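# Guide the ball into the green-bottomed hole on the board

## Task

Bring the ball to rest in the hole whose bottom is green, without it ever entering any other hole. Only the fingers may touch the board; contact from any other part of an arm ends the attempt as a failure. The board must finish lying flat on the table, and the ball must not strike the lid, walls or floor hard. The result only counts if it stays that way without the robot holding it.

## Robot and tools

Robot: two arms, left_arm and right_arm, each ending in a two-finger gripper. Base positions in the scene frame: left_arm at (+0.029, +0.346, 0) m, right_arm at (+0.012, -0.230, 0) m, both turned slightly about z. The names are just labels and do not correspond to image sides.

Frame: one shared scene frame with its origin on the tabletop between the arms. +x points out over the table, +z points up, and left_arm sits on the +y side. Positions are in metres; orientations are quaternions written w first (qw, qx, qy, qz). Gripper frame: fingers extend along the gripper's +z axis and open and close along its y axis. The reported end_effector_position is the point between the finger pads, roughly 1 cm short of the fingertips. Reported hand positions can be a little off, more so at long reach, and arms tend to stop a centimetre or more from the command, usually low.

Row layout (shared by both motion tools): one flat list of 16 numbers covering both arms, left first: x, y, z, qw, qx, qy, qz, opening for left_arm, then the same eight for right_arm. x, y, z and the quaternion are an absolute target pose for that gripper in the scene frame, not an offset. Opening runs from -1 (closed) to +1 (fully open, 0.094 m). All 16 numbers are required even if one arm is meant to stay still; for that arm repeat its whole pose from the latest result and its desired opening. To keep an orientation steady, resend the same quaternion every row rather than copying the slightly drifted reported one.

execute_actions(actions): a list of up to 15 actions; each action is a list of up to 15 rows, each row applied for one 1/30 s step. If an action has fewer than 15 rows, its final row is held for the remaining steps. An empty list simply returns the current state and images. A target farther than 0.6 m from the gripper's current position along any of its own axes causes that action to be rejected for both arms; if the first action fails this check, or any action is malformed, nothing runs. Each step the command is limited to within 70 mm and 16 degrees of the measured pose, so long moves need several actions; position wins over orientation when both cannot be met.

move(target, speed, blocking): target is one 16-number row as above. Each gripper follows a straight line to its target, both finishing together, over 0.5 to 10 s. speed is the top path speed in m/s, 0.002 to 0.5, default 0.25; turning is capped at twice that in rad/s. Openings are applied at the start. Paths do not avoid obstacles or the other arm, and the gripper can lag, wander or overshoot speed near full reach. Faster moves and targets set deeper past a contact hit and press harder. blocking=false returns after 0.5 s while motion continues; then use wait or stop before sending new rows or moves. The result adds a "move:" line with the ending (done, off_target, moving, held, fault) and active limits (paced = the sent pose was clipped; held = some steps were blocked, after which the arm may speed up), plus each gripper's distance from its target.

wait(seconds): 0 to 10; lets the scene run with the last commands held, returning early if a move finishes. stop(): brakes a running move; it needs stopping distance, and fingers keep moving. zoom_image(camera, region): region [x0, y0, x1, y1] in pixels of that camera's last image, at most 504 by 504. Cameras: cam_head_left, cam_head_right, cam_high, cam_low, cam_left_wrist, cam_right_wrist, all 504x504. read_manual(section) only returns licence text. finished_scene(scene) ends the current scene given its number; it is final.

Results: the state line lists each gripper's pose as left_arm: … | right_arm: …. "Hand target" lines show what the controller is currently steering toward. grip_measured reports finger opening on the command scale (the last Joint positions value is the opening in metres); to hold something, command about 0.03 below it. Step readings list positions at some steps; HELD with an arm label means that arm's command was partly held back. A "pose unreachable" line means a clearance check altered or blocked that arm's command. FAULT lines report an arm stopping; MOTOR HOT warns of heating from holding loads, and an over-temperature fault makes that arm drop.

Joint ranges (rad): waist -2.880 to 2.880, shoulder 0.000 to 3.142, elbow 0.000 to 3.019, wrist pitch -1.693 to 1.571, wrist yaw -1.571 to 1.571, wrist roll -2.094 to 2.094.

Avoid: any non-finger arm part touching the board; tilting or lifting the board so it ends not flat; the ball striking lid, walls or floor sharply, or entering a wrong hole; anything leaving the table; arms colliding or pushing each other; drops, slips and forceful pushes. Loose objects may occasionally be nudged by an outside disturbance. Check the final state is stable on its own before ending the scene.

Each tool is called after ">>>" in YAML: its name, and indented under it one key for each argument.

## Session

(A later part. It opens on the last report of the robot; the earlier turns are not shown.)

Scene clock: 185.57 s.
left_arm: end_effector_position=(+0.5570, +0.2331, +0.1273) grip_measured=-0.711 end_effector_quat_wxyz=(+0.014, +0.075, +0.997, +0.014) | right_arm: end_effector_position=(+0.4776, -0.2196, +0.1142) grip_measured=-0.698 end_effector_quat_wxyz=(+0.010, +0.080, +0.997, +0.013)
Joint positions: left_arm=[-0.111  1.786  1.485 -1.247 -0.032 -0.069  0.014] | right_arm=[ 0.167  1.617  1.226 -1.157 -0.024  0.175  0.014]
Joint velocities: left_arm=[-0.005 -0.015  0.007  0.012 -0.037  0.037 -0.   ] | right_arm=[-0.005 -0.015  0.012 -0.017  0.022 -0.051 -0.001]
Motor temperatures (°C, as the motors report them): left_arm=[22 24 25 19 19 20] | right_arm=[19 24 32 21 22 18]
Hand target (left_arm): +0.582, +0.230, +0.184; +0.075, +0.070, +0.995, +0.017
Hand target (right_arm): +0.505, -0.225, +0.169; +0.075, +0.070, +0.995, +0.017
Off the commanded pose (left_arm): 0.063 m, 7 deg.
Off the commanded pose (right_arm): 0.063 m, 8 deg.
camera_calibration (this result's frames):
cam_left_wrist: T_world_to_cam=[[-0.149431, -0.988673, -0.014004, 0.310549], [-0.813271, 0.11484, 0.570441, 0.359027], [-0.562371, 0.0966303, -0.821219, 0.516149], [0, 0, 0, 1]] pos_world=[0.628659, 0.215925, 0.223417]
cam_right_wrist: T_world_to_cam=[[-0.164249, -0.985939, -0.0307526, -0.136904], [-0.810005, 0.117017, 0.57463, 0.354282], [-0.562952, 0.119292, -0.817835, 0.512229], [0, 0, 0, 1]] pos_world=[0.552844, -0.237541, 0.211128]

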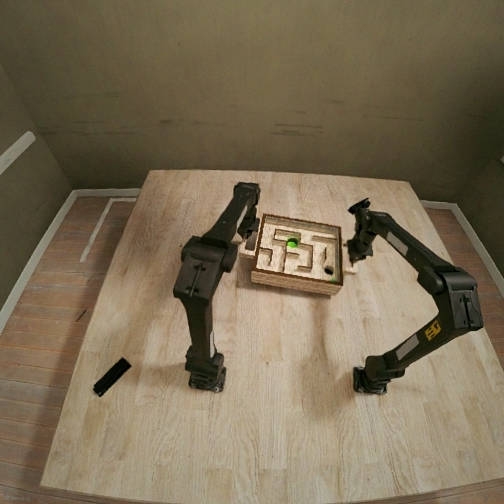

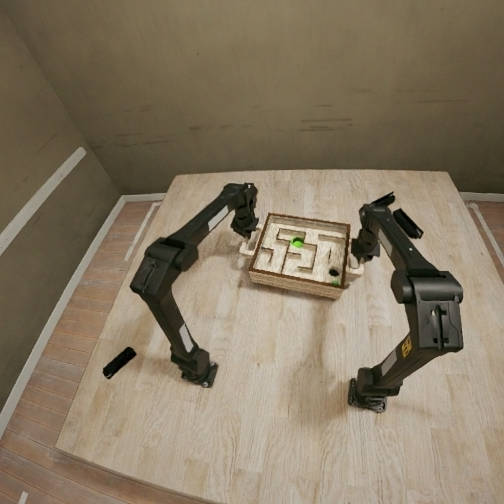

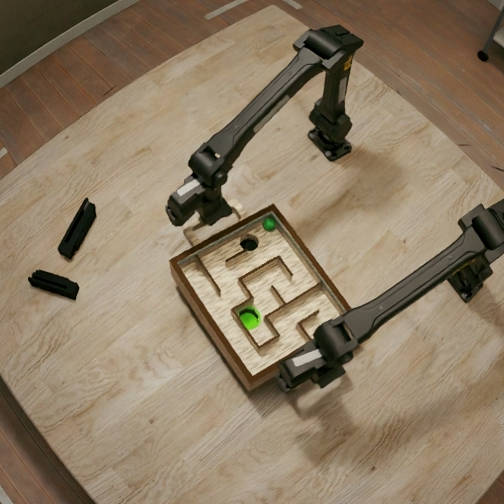

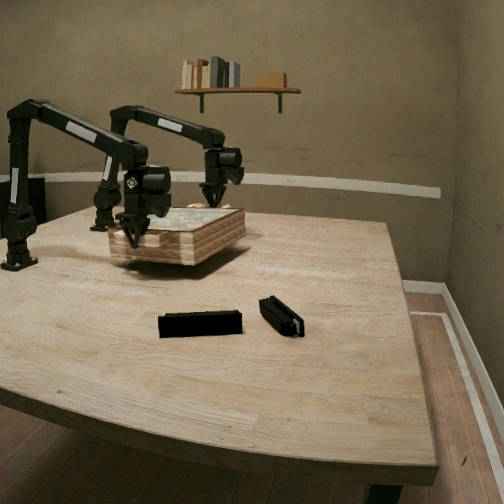

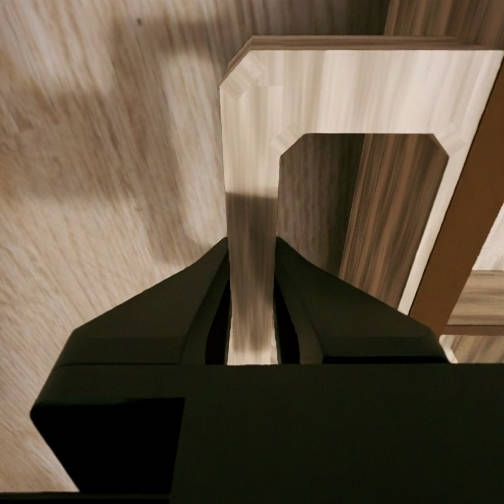

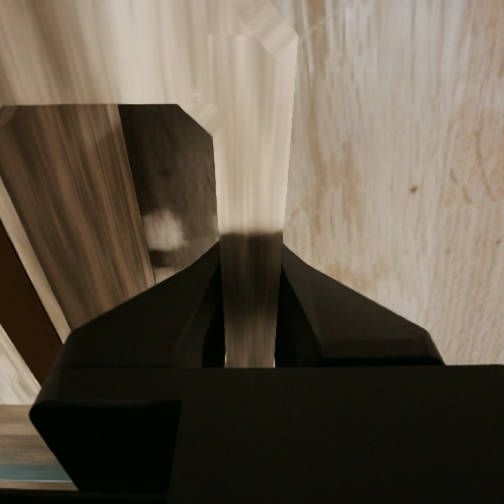

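>>> move:
  target: [0.585,0.227,0.138,0.085,0.07,0.995,-0.03,-0.8, 0.505,-0.228,0.172,0.085,0.07,0.995,-0.03,-0.8]
  speed: 0.015

>>> wait:
  seconds: 1.5

Scene clock: 196.40 s.
left_arm: end_effector_position=(+0.5637, +0.2204, +0.1057) grip_measured=-0.711 end_effector_quat_wxyz=(+0.033, +0.082, +0.996, -0.026) | right_arm: end_effector_position=(+0.4767, -0.2317, +0.1194) grip_measured=-0.698 end_effector_quat_wxyz=(+0.023, +0.088, +0.995, -0.029)
Joint positions: left_arm=[-0.108  1.797  1.44  -1.14   0.042 -0.054  0.014] | right_arm=[ 0.173  1.599  1.218 -1.149  0.062  0.196  0.014]
Joint velocities: left_arm=[-0.005 -0.005  0.002  0.002 -0.007 -0.022 -0.   ] | right_arm=[-0.005  0.005 -0.002 -0.007  0.066  0.022  0.   ]
Motor temperatures (°C, as the motors report them): left_arm=[22 23 25 19 19 20] | right_arm=[19 24 32 21 22 18]
Hand target (left_arm): +0.584, +0.227, +0.138; +0.085, +0.071, +0.993, -0.030
Hand target (right_arm): +0.500, -0.228, +0.172; +0.085, +0.070, +0.993, -0.030
Off the commanded pose (left_arm): 0.039 m, 6 deg.
Off the commanded pose (right_arm): 0.060 m, 7 deg.
move: off_target (left_arm, right_arm)
camera_calibration (this result's frames):
cam_left_wrist: T_world_to_cam=[[-0.165467, -0.984217, 0.0627567, 0.298605], [-0.829168, 0.173287, 0.531462, 0.378483], [-0.533948, 0.0359033, -0.844755, 0.503269], [0, 0, 0, 1]] pos_world=[0.631955, 0.210237, 0.20525]
cam_right_wrist: T_world_to_cam=[[-0.18209, -0.982035, 0.049505, -0.148995], [-0.817847, 0.179212, 0.546818, 0.373468], [-0.545866, 0.0590827, -0.835786, 0.4975], [0, 0, 0, 1]] pos_world=[0.549878, -0.242642, 0.21896]

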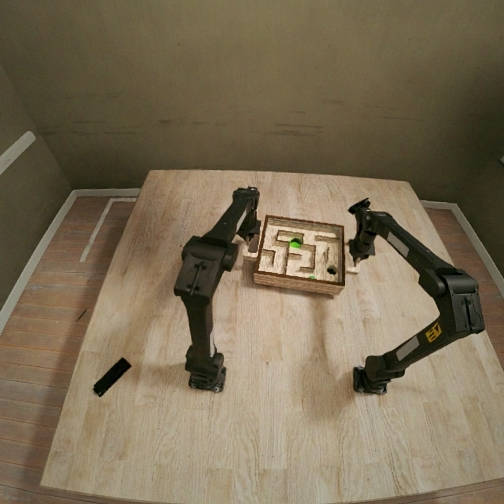

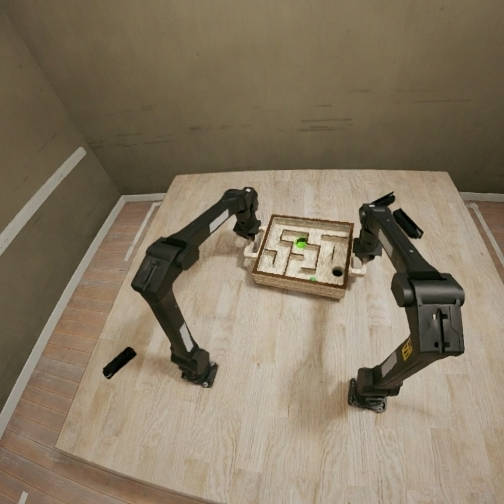

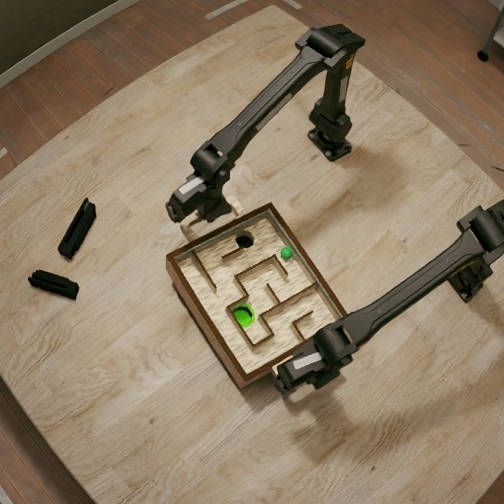

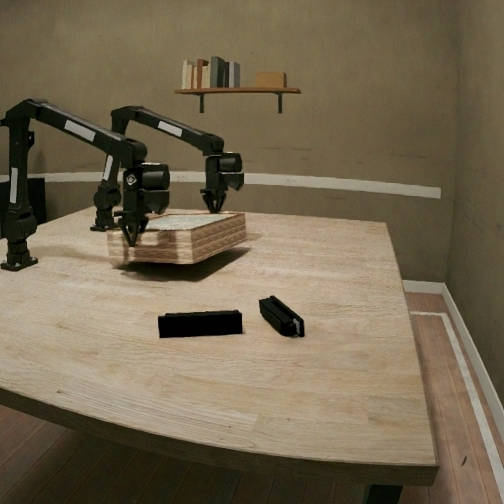

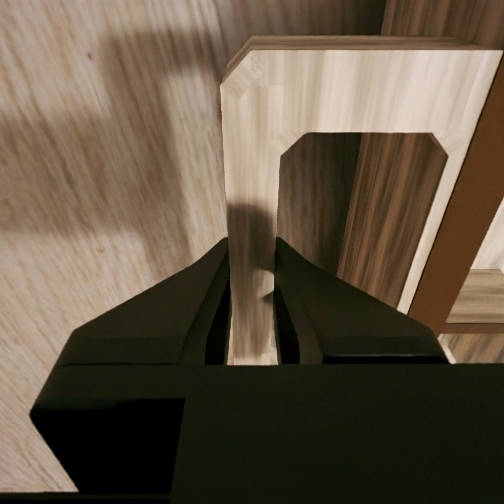

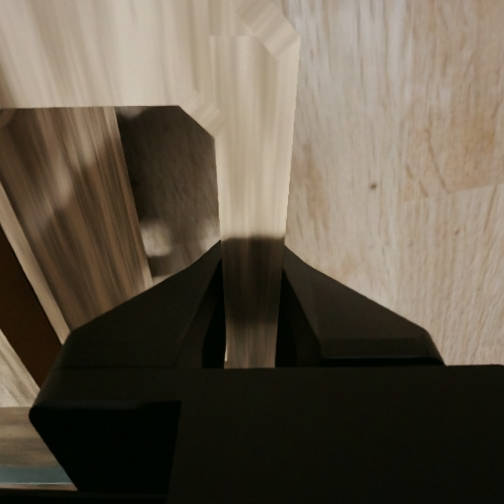

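Scene clock: 197.90 s.
left_arm: end_effector_position=(+0.5637, +0.2206, +0.1057) grip_measured=-0.711 end_effector_quat_wxyz=(+0.034, +0.082, +0.996, -0.026) | right_arm: end_effector_position=(+0.4767, -0.2317, +0.1194) grip_measured=-0.698 end_effector_quat_wxyz=(+0.023, +0.088, +0.995, -0.029)
Joint positions: left_arm=[-0.107  1.797  1.44  -1.14   0.042 -0.054  0.014] | right_arm=[ 0.173  1.599  1.218 -1.149  0.062  0.196  0.014]
Joint velocities: left_arm=[-0.005  0.005  0.002  0.007 -0.007 -0.007  0.   ] | right_arm=[-0.034 -0.005 -0.002 -0.007 -0.007  0.051 -0.   ]
Motor temperatures (°C, as the motors report them): left_arm=[22 24 25 19 19 20] | right_arm=[19 24 32 21 22 18]
Hand target (left_arm): +0.584, +0.228, +0.138; +0.085, +0.070, +0.993, -0.030
Hand target (right_arm): +0.500, -0.228, +0.172; +0.085, +0.070, +0.993, -0.030
Off the commanded pose (left_arm): 0.039 m, 6 deg.
Off the commanded pose (right_arm): 0.060 m, 7 deg.
wait: 1.50 s; at rest by 0.17 s
camera_calibration (this result's frames):
cam_left_wrist: T_world_to_cam=[[-0.165091, -0.98428, 0.0627567, 0.298616], [-0.829234, 0.172971, 0.531462, 0.378594], [-0.533962, 0.0356996, -0.844755, 0.50334], [0, 0, 0, 1]] pos_world=[0.632007, 0.210467, 0.20525]
cam_right_wrist: T_world_to_cam=[[-0.18209, -0.982035, 0.049505, -0.148995], [-0.817847, 0.179212, 0.546818, 0.373468], [-0.545866, 0.0590827, -0.835786, 0.4975], [0, 0, 0, 1]] pos_world=[0.549878, -0.242642, 0.21896]

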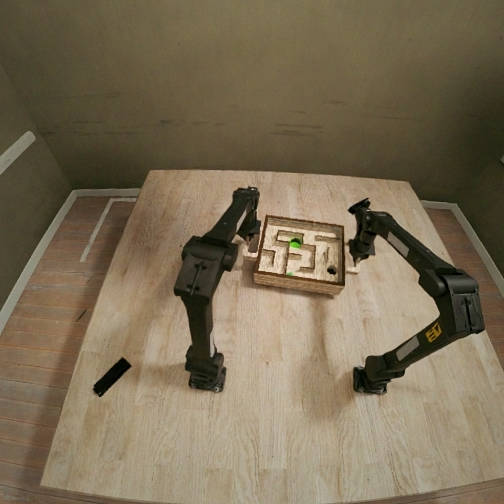

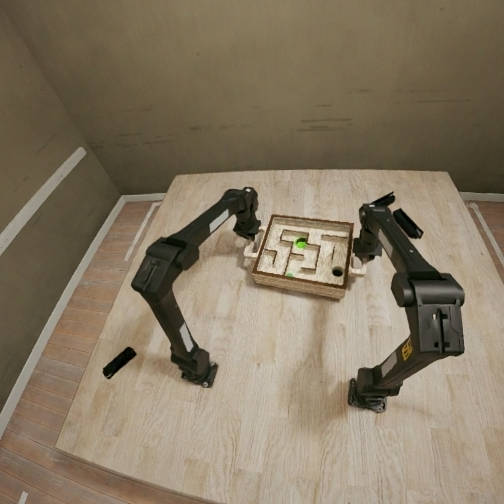

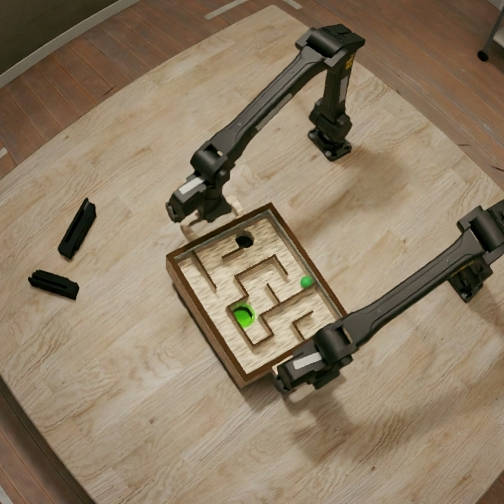

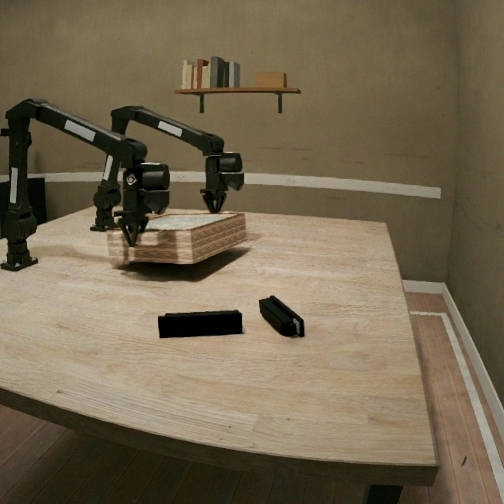

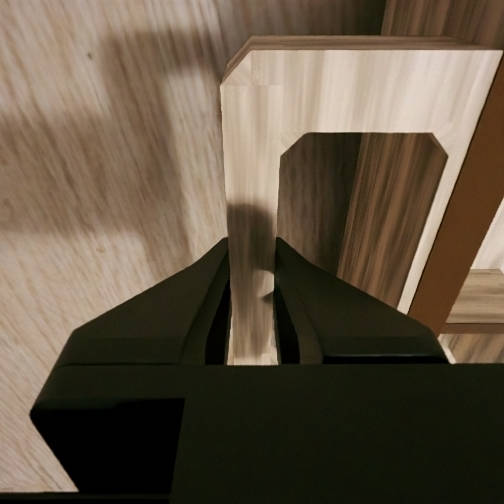

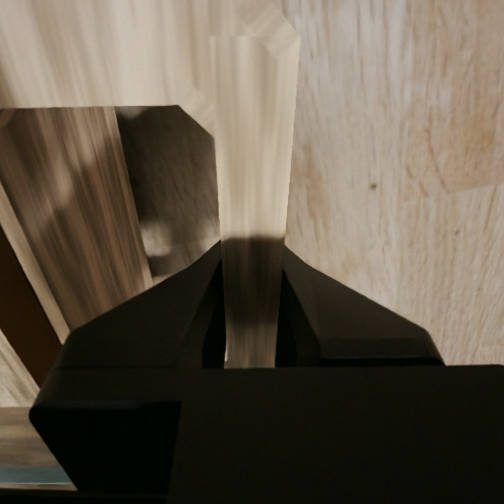

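>>> move:
  target: [0.585,0.227,0.138,0.02,0.07,0.997,-0.03,-0.8, 0.505,-0.228,0.165,0.02,0.07,0.997,-0.03,-0.8]
  speed: 0.015

>>> wait:
  seconds: 1.5

Scene clock: 205.30 s.
left_arm: end_effector_position=(+0.5554, +0.2227, +0.1053) grip_measured=-0.711 end_effector_quat_wxyz=(-0.016, +0.076, +0.997, -0.030) | right_arm: end_effector_position=(+0.4755, -0.2307, +0.1319) grip_measured=-0.698 end_effector_quat_wxyz=(-0.016, +0.082, +0.996, -0.030)
Joint positions: left_arm=[-0.1    1.834  1.494 -1.254  0.064 -0.055  0.014] | right_arm=[ 0.173  1.632  1.293 -1.271  0.056  0.187  0.014]
Joint velocities: left_arm=[-0.024 -0.015  0.017  0.002 -0.007  0.037 -0.   ] | right_arm=[-0.005  0.005  0.002 -0.012 -0.022 -0.051 -0.001]
Motor temperatures (°C, as the motors report them): left_arm=[22 23 25 19 18 20] | right_arm=[19 24 32 21 22 18]
Hand target (left_arm): +0.583, +0.227, +0.138; +0.021, +0.070, +0.997, -0.030
Hand target (right_arm): +0.501, -0.228, +0.166; +0.021, +0.070, +0.997, -0.030
Off the commanded pose (left_arm): 0.044 m, 4 deg.
Off the commanded pose (right_arm): 0.044 m, 4 deg.
move: off_target (left_arm, right_arm)
camera_calibration (this result's frames):
cam_left_wrist: T_world_to_cam=[[-0.149906, -0.985547, 0.0789016, 0.289458], [-0.773631, 0.166615, 0.611338, 0.333676], [-0.615649, 0.0306024, -0.787426, 0.538974], [0, 0, 0, 1]] pos_world=[0.633352, 0.213185, 0.197574]
cam_right_wrist: T_world_to_cam=[[-0.16917, -0.983816, 0.0590627, -0.15665], [-0.773511, 0.169667, 0.610651, 0.333766], [-0.610789, 0.0576179, -0.789695, 0.531596], [0, 0, 0, 1]] pos_world=[0.556365, -0.241373, 0.225236]

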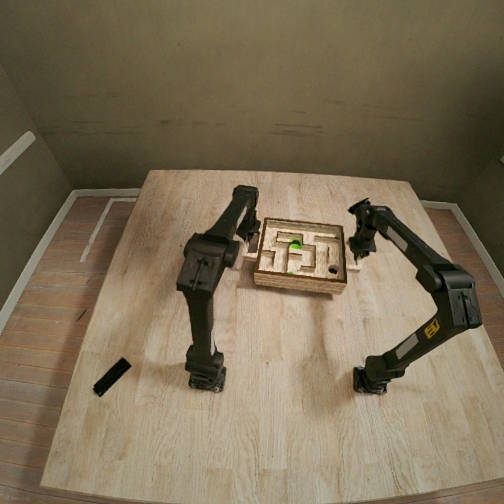

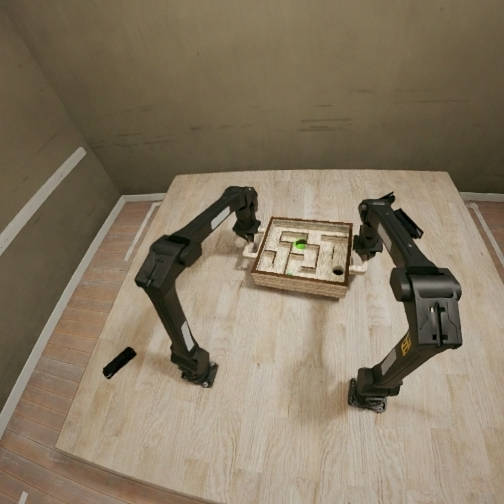

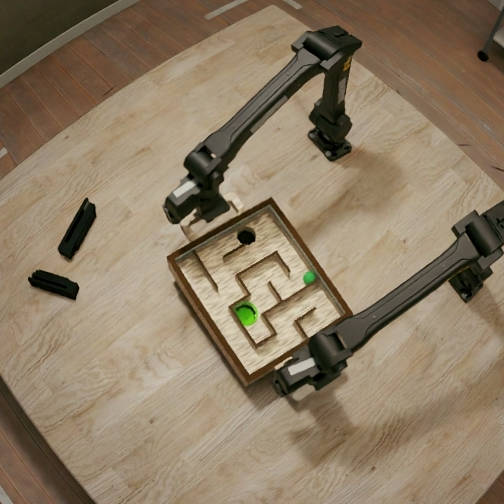

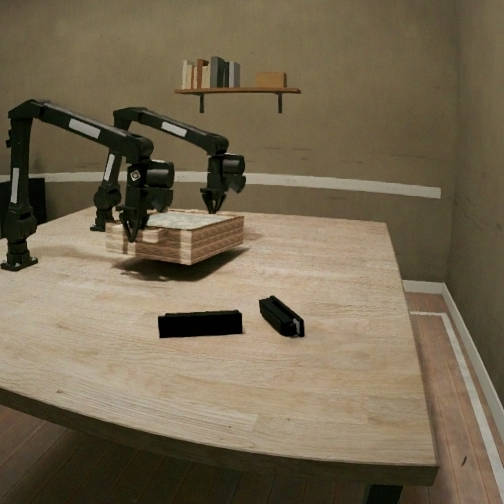

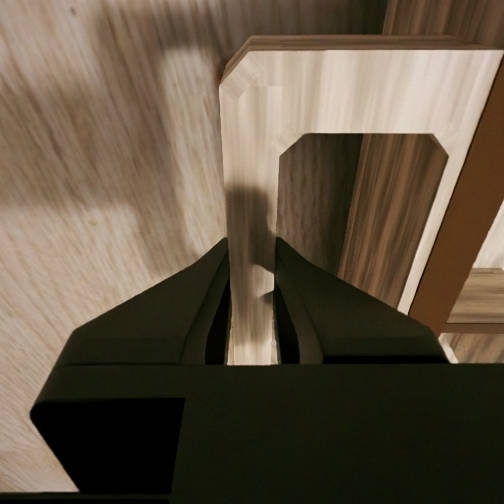

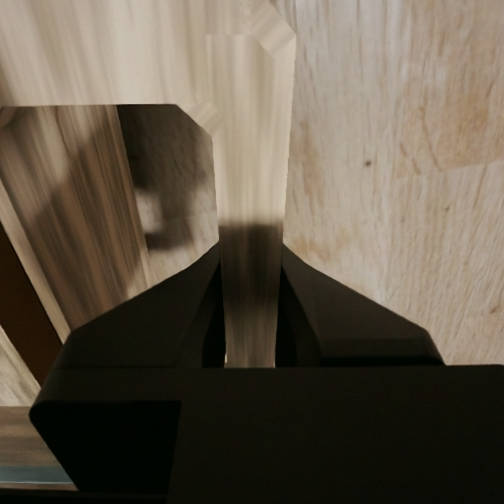

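Scene clock: 206.80 s.
left_arm: end_effector_position=(+0.5553, +0.2226, +0.1049) grip_measured=-0.711 end_effector_quat_wxyz=(-0.017, +0.076, +0.997, -0.030) | right_arm: end_effector_position=(+0.4753, -0.2307, +0.1315) grip_measured=-0.698 end_effector_quat_wxyz=(-0.017, +0.082, +0.996, -0.030)
Joint positions: left_arm=[-0.1    1.835  1.494 -1.254  0.064 -0.055  0.014] | right_arm=[ 0.173  1.633  1.293 -1.271  0.056  0.187  0.014]
Joint velocities: left_arm=[-0.015 -0.024  0.017 -0.012 -0.066  0.051  0.   ] | right_arm=[ 0.005 -0.015 -0.012  0.007  0.066 -0.037  0.   ]
Motor temperatures (°C, as the motors report them): left_arm=[22 23 26 19 18 20] | right_arm=[19 24 32 21 22 18]
Hand target (left_arm): +0.583, +0.227, +0.138; +0.021, +0.070, +0.997, -0.030
Hand target (right_arm): +0.501, -0.228, +0.166; +0.021, +0.070, +0.997, -0.030
Off the commanded pose (left_arm): 0.045 m, 4 deg.
Off the commanded pose (right_arm): 0.045 m, 4 deg.
wait: 1.50 s; at rest by 0.17 s
camera_calibration (this result's frames):
cam_left_wrist: T_world_to_cam=[[-0.149802, -0.985538, 0.0792156, 0.289337], [-0.772899, 0.166691, 0.612243, 0.333306], [-0.616593, 0.0304893, -0.786692, 0.539065], [0, 0, 0, 1]] pos_world=[0.633339, 0.213157, 0.197093]
cam_right_wrist: T_world_to_cam=[[-0.169079, -0.983814, 0.0593524, -0.156746], [-0.772578, 0.169687, 0.611824, 0.333231], [-0.611993, 0.0575925, -0.788764, 0.531667], [0, 0, 0, 1]] pos_world=[0.556321, -0.241374, 0.224784]

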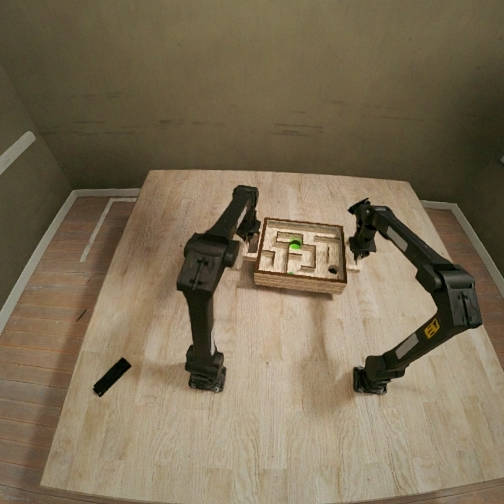

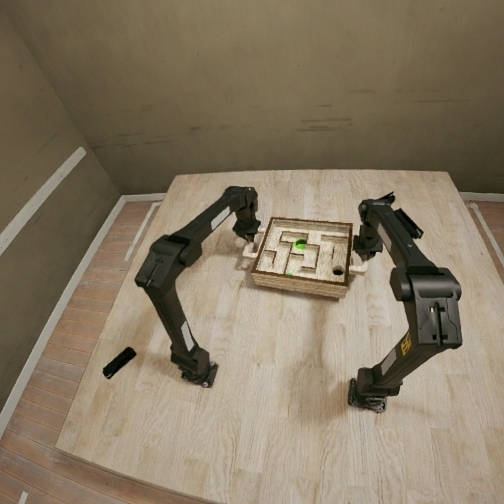

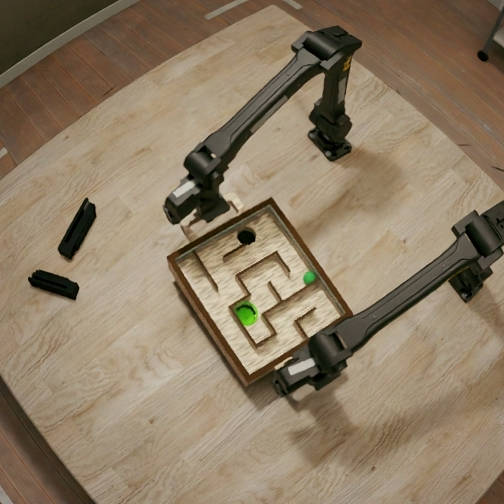

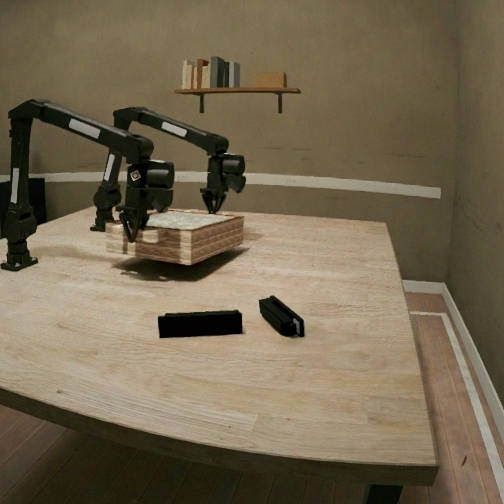

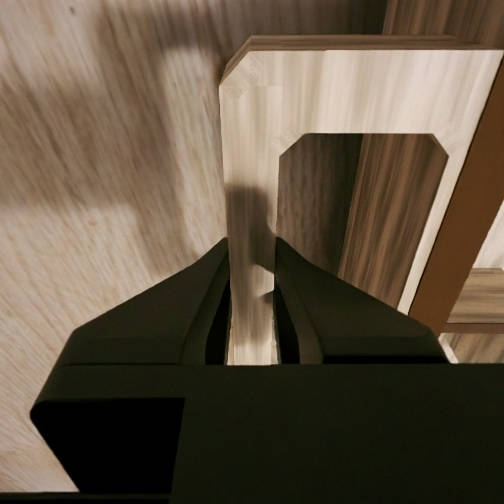

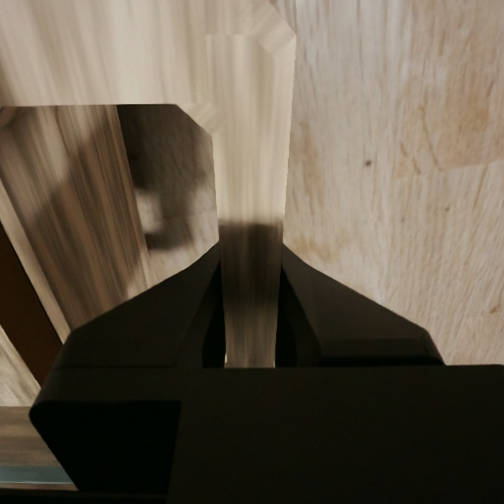

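>>> move:
  target: [0.585,0.227,0.138,0.005,0.07,0.998,-0.02,-0.8, 0.505,-0.228,0.15,0.005,0.07,0.998,-0.02,-0.8]
  speed: 0.015

>>> wait:
  seconds: 1.5

Scene clock: 212.70 s.
left_arm: end_effector_position=(+0.5556, +0.2256, +0.1035) grip_measured=-0.711 end_effector_quat_wxyz=(-0.032, +0.074, +0.997, -0.020) | right_arm: end_effector_position=(+0.4759, -0.2275, +0.1208) grip_measured=-0.698 end_effector_quat_wxyz=(-0.030, +0.080, +0.996, -0.022)
Joint positions: left_arm=[-0.1    1.856  1.52  -1.293  0.048 -0.058  0.014] | right_arm=[ 0.173  1.659  1.295 -1.271  0.037  0.183  0.014]
Joint velocities: left_arm=[-0.005  0.005 -0.002 -0.002 -0.051 -0.066  0.   ] | right_arm=[-0.005 -0.005  0.012  0.002  0.037  0.007  0.   ]
Motor temperatures (°C, as the motors report them): left_arm=[22 23 26 19 18 20] | right_arm=[19 24 32 21 22 18]
Hand target (left_arm): +0.583, +0.228, +0.138; +0.006, +0.070, +0.997, -0.020
Hand target (right_arm): +0.502, -0.228, +0.151; +0.006, +0.070, +0.997, -0.020
Off the commanded pose (left_arm): 0.045 m, 4 deg.
Off the commanded pose (right_arm): 0.041 m, 4 deg.
move: off_target (left_arm, right_arm)
camera_calibration (this result's frames):
cam_left_wrist: T_world_to_cam=[[-0.145752, -0.987428, 0.0611798, 0.292451], [-0.754677, 0.150957, 0.638494, 0.324628], [-0.639702, 0.046891, -0.767191, 0.545183], [0, 0, 0, 1]] pos_world=[0.636369, 0.214205, 0.193094]
cam_right_wrist: T_world_to_cam=[[-0.165043, -0.985248, 0.0452501, -0.153373], [-0.758201, 0.156085, 0.633063, 0.327264], [-0.630787, 0.070174, -0.772776, 0.533231], [0, 0, 0, 1]] pos_world=[0.559174, -0.23961, 0.21183]

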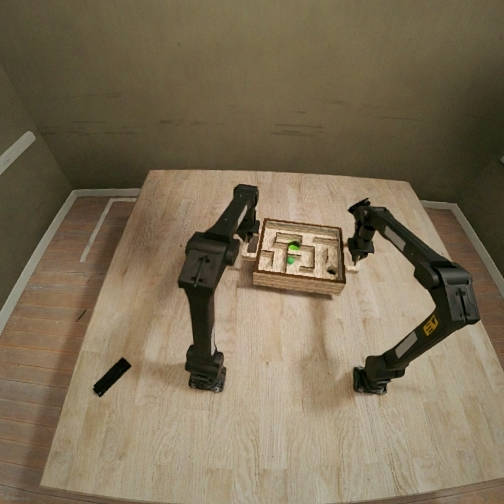

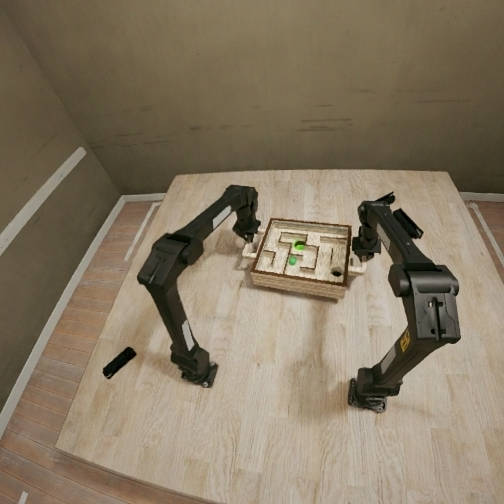

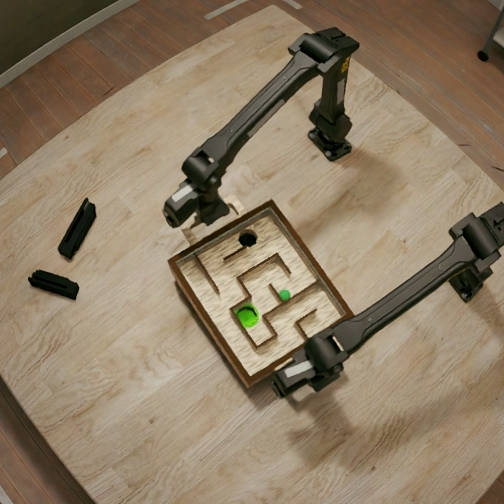

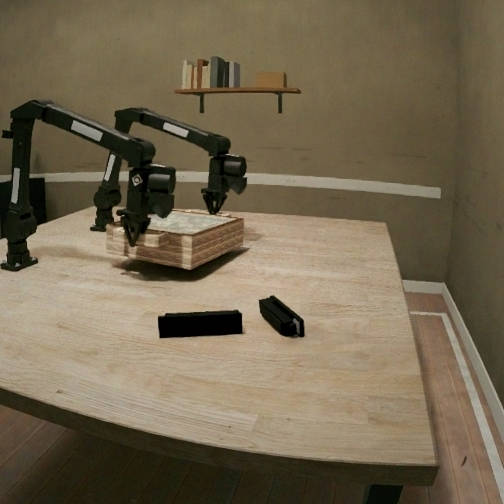

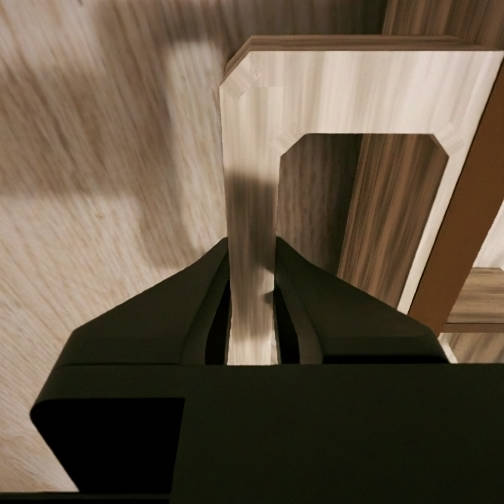

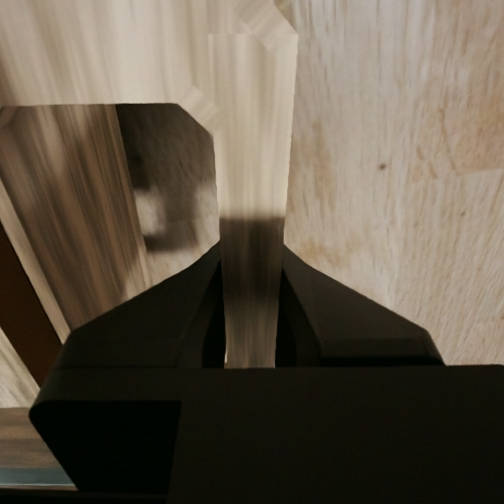

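Scene clock: 214.20 s.
left_arm: end_effector_position=(+0.5555, +0.2256, +0.1029) grip_measured=-0.711 end_effector_quat_wxyz=(-0.033, +0.074, +0.996, -0.020) | right_arm: end_effector_position=(+0.4759, -0.2275, +0.1203) grip_measured=-0.698 end_effector_quat_wxyz=(-0.030, +0.080, +0.996, -0.022)
Joint positions: left_arm=[-0.1    1.857  1.52  -1.294  0.048 -0.058  0.014] | right_arm=[ 0.173  1.66   1.295 -1.271  0.037  0.183  0.014]
Joint velocities: left_arm=[ 0.015 -0.005 -0.002 -0.012 -0.037  0.037 -0.   ] | right_arm=[-0.015  0.005 -0.002  0.002  0.022 -0.066 -0.   ]
Motor temperatures (°C, as the motors report them): left_arm=[22 23 26 19 18 20] | right_arm=[19 24 32 21 22 18]
Hand target (left_arm): +0.583, +0.228, +0.138; +0.006, +0.070, +0.997, -0.020
Hand target (right_arm): +0.502, -0.228, +0.151; +0.006, +0.070, +0.997, -0.020
Off the commanded pose (left_arm): 0.046 m, 4 deg.
Off the commanded pose (right_arm): 0.042 m, 4 deg.
wait: 1.50 s; at rest by 0.17 s
camera_calibration (this result's frames):
cam_left_wrist: T_world_to_cam=[[-0.145661, -0.987447, 0.0610863, 0.292457], [-0.753723, 0.150755, 0.639668, 0.324301], [-0.640847, 0.0471326, -0.76622, 0.545134], [0, 0, 0, 1]] pos_world=[0.63638, 0.214202, 0.192383]
cam_right_wrist: T_world_to_cam=[[-0.164991, -0.985247, 0.0454626, -0.153402], [-0.757476, 0.1561, 0.633926, 0.327131], [-0.631671, 0.0701554, -0.772056, 0.533163], [0, 0, 0, 1]] pos_world=[0.559267, -0.239608, 0.211229]

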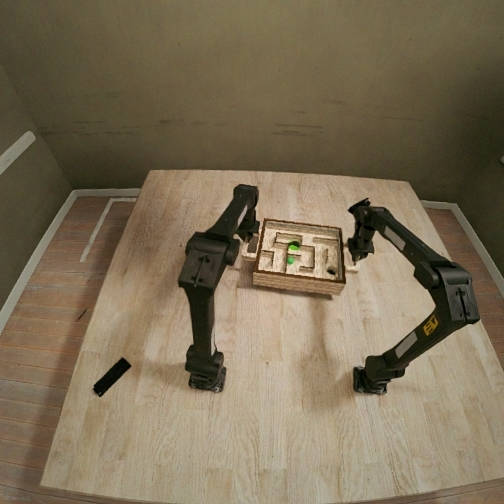

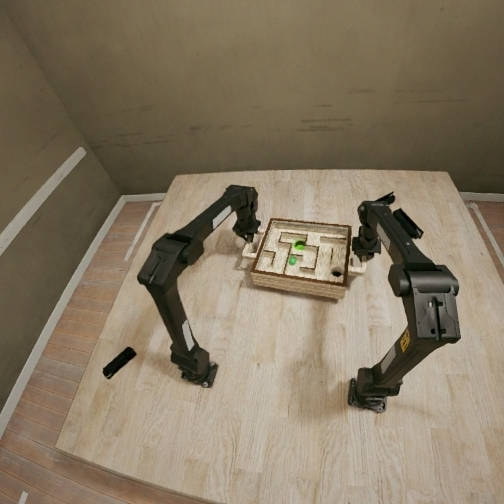

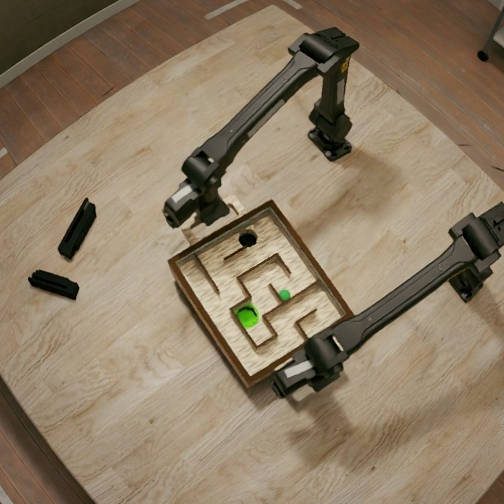

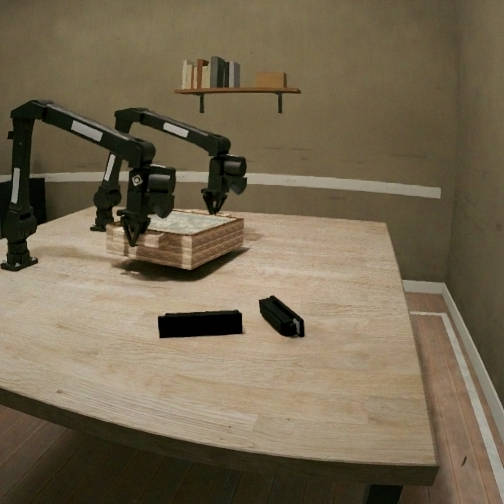

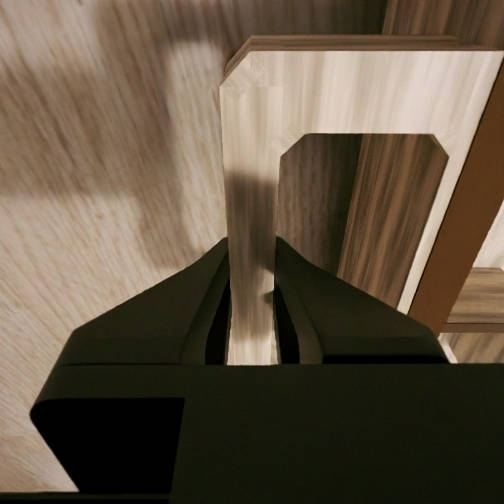

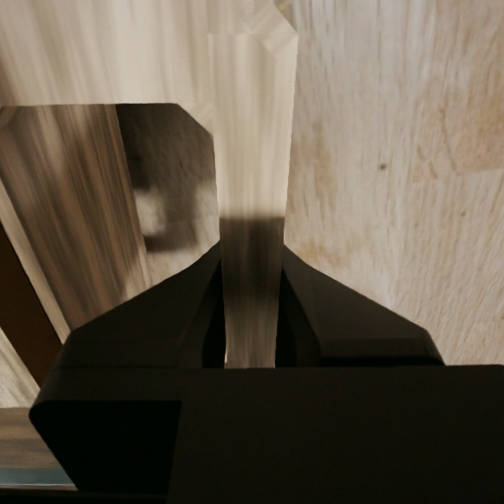

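>>> move:
  target: [0.585,0.229,0.178,0.005,0.07,0.998,0.025,-0.8, 0.505,-0.225,0.145,0.005,0.07,0.998,0.025,-0.8]
  speed: 0.015

>>> wait:
  seconds: 1.5

Scene clock: 222.67 s.
left_arm: end_effector_position=(+0.5596, +0.2327, +0.1287) grip_measured=-0.711 end_effector_quat_wxyz=(-0.047, +0.079, +0.996, +0.021) | right_arm: end_effector_position=(+0.4724, -0.2183, +0.1118) grip_measured=-0.698 end_effector_quat_wxyz=(-0.044, +0.085, +0.995, +0.021)
Joint positions: left_arm=[-0.11   1.868  1.605 -1.406 -0.029 -0.062  0.014] | right_arm=[ 0.161  1.671  1.284 -1.267 -0.051  0.176  0.014]
Joint velocities: left_arm=[-0.005 -0.015  0.002 -0.002 -0.037 -0.081  0.001] | right_arm=[-0.005 -0.015 -0.007 -0.002  0.037 -0.007  0.001]
Motor temperatures (°C, as the motors report them): left_arm=[22 24 27 19 19 20] | right_arm=[19 24 32 21 22 18]
Hand target (left_arm): +0.583, +0.230, +0.178; +0.006, +0.070, +0.997, +0.024
Hand target (right_arm): +0.502, -0.225, +0.147; +0.005, +0.070, +0.997, +0.024
Off the commanded pose (left_arm): 0.056 m, 6 deg.
Off the commanded pose (right_arm): 0.047 m, 6 deg.
move: off_target (left_arm, right_arm)
camera_calibration (this result's frames):
cam_left_wrist: T_world_to_cam=[[-0.157321, -0.987372, -0.0186412, 0.315191], [-0.738005, 0.105004, 0.666576, 0.308183], [-0.656201, 0.118623, -0.745204, 0.556403], [0, 0, 0, 1]] pos_world=[0.642138, 0.212848, 0.215082]
cam_right_wrist: T_world_to_cam=[[-0.176934, -0.983501, -0.0376812, -0.1292], [-0.743452, 0.108464, 0.659935, 0.308493], [-0.64496, 0.144779, -0.750377, 0.543959], [0, 0, 0, 1]] pos_world=[0.557321, -0.239282, 0.199721]

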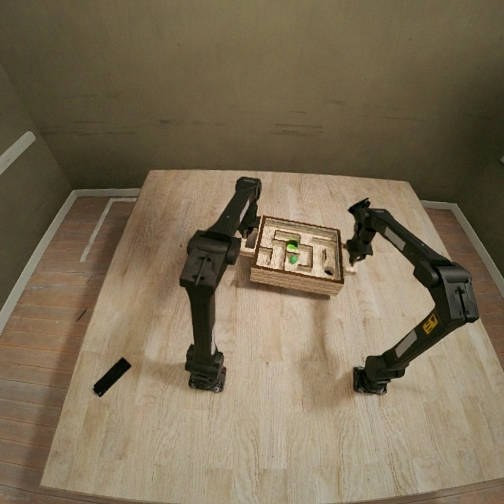

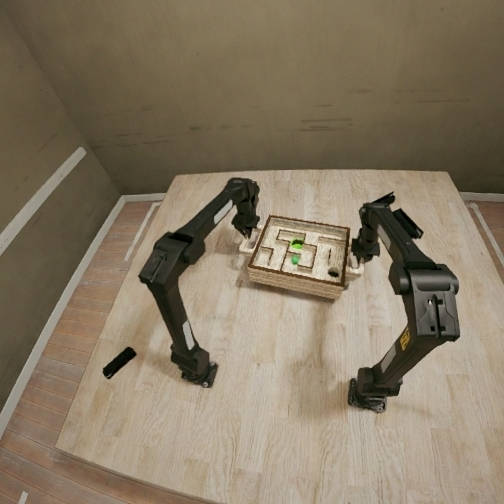

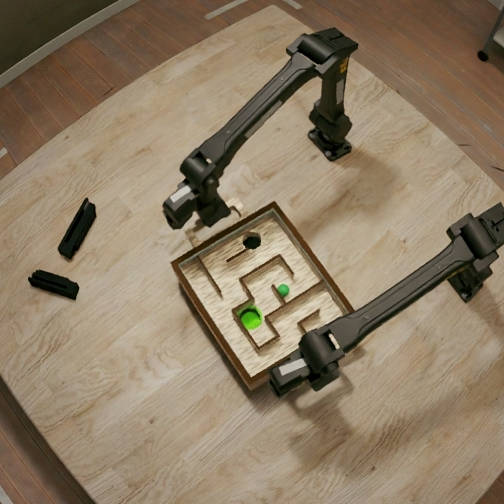

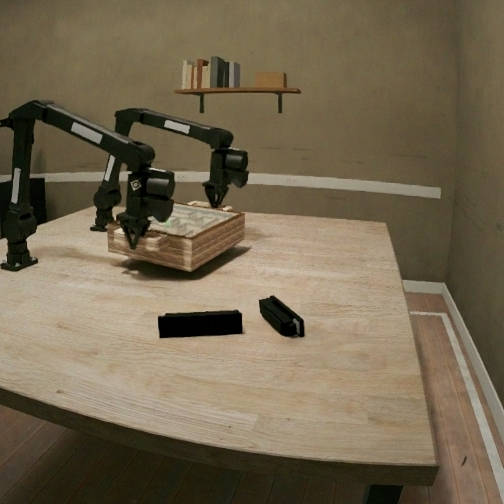

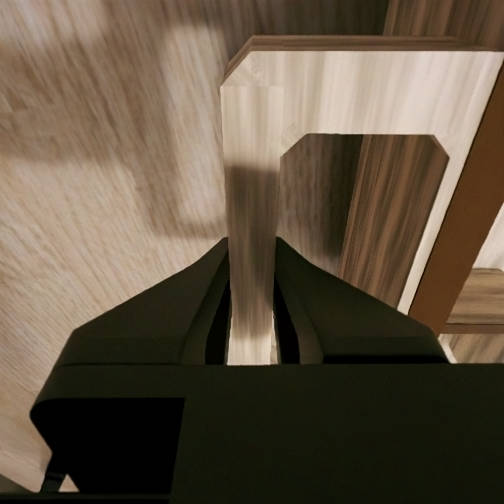

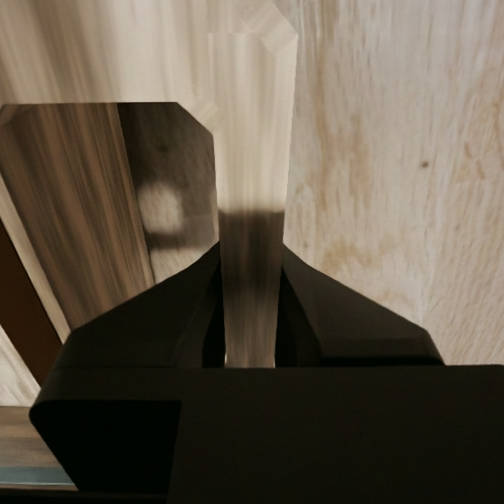

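Scene clock: 224.17 s.
left_arm: end_effector_position=(+0.5595, +0.2327, +0.1287) grip_measured=-0.711 end_effector_quat_wxyz=(-0.047, +0.079, +0.996, +0.021) | right_arm: end_effector_position=(+0.4724, -0.2183, +0.1118) grip_measured=-0.698 end_effector_quat_wxyz=(-0.044, +0.085, +0.995, +0.021)
Joint positions: left_arm=[-0.11   1.868  1.605 -1.407 -0.029 -0.062  0.014] | right_arm=[ 0.161  1.671  1.284 -1.267 -0.051  0.176  0.014]
Joint velocities: left_arm=[-0.005 -0.005 -0.012 -0.007 -0.051 -0.007 -0.001] | right_arm=[-0.015  0.005 -0.007 -0.007 -0.066  0.051 -0.   ]
Motor temperatures (°C, as the motors report them): left_arm=[22 24 27 19 19 20] | right_arm=[19 24 32 21 22 18]
Hand target (left_arm): +0.583, +0.230, +0.178; +0.006, +0.070, +0.997, +0.024
Hand target (right_arm): +0.502, -0.225, +0.147; +0.005, +0.070, +0.997, +0.024
Off the commanded pose (left_arm): 0.056 m, 6 deg.
Off the commanded pose (right_arm): 0.047 m, 6 deg.
wait: 1.50 s; at rest by 0.17 s
camera_calibration (this result's frames):
cam_left_wrist: T_world_to_cam=[[-0.157328, -0.98737, -0.0186641, 0.315203], [-0.737756, 0.104949, 0.666859, 0.307944], [-0.656478, 0.118685, -0.74495, 0.556456], [0, 0, 0, 1]] pos_world=[0.642079, 0.212861, 0.215059]
cam_right_wrist: T_world_to_cam=[[-0.17656, -0.983567, -0.0377157, -0.129387], [-0.743506, 0.108161, 0.659924, 0.308453], [-0.645, 0.144558, -0.750385, 0.543931], [0, 0, 0, 1]] pos_world=[0.557328, -0.239253, 0.199722]

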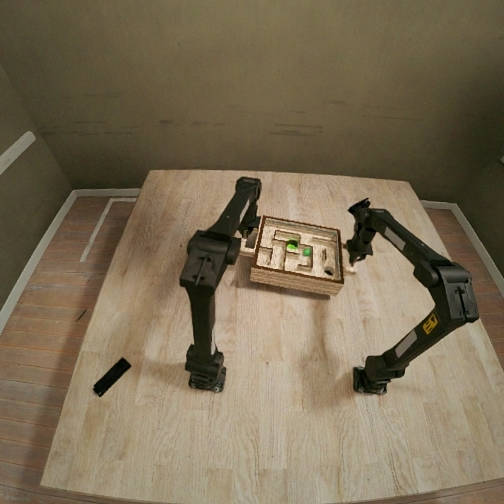

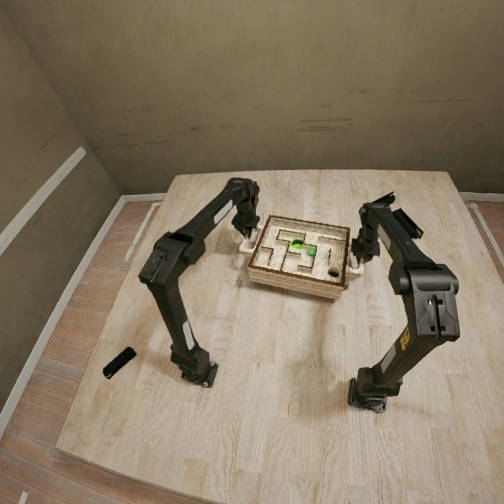

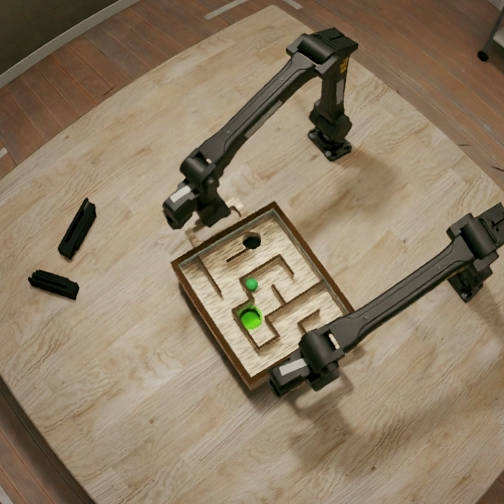

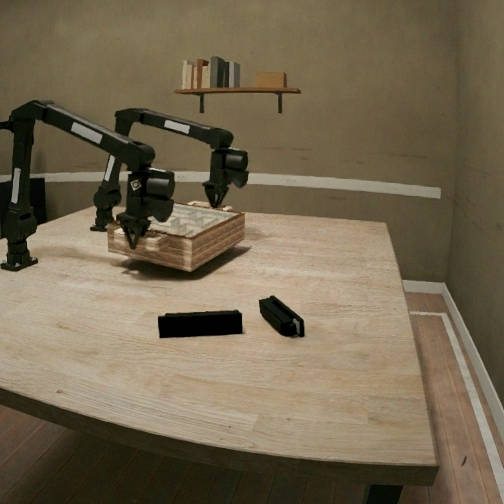

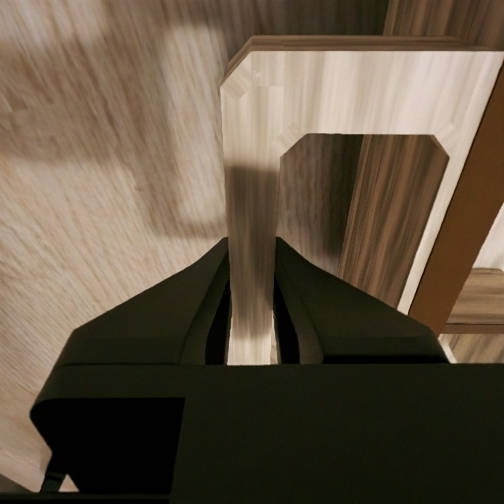

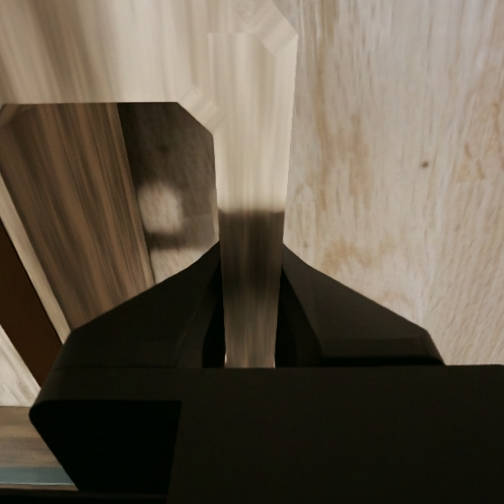

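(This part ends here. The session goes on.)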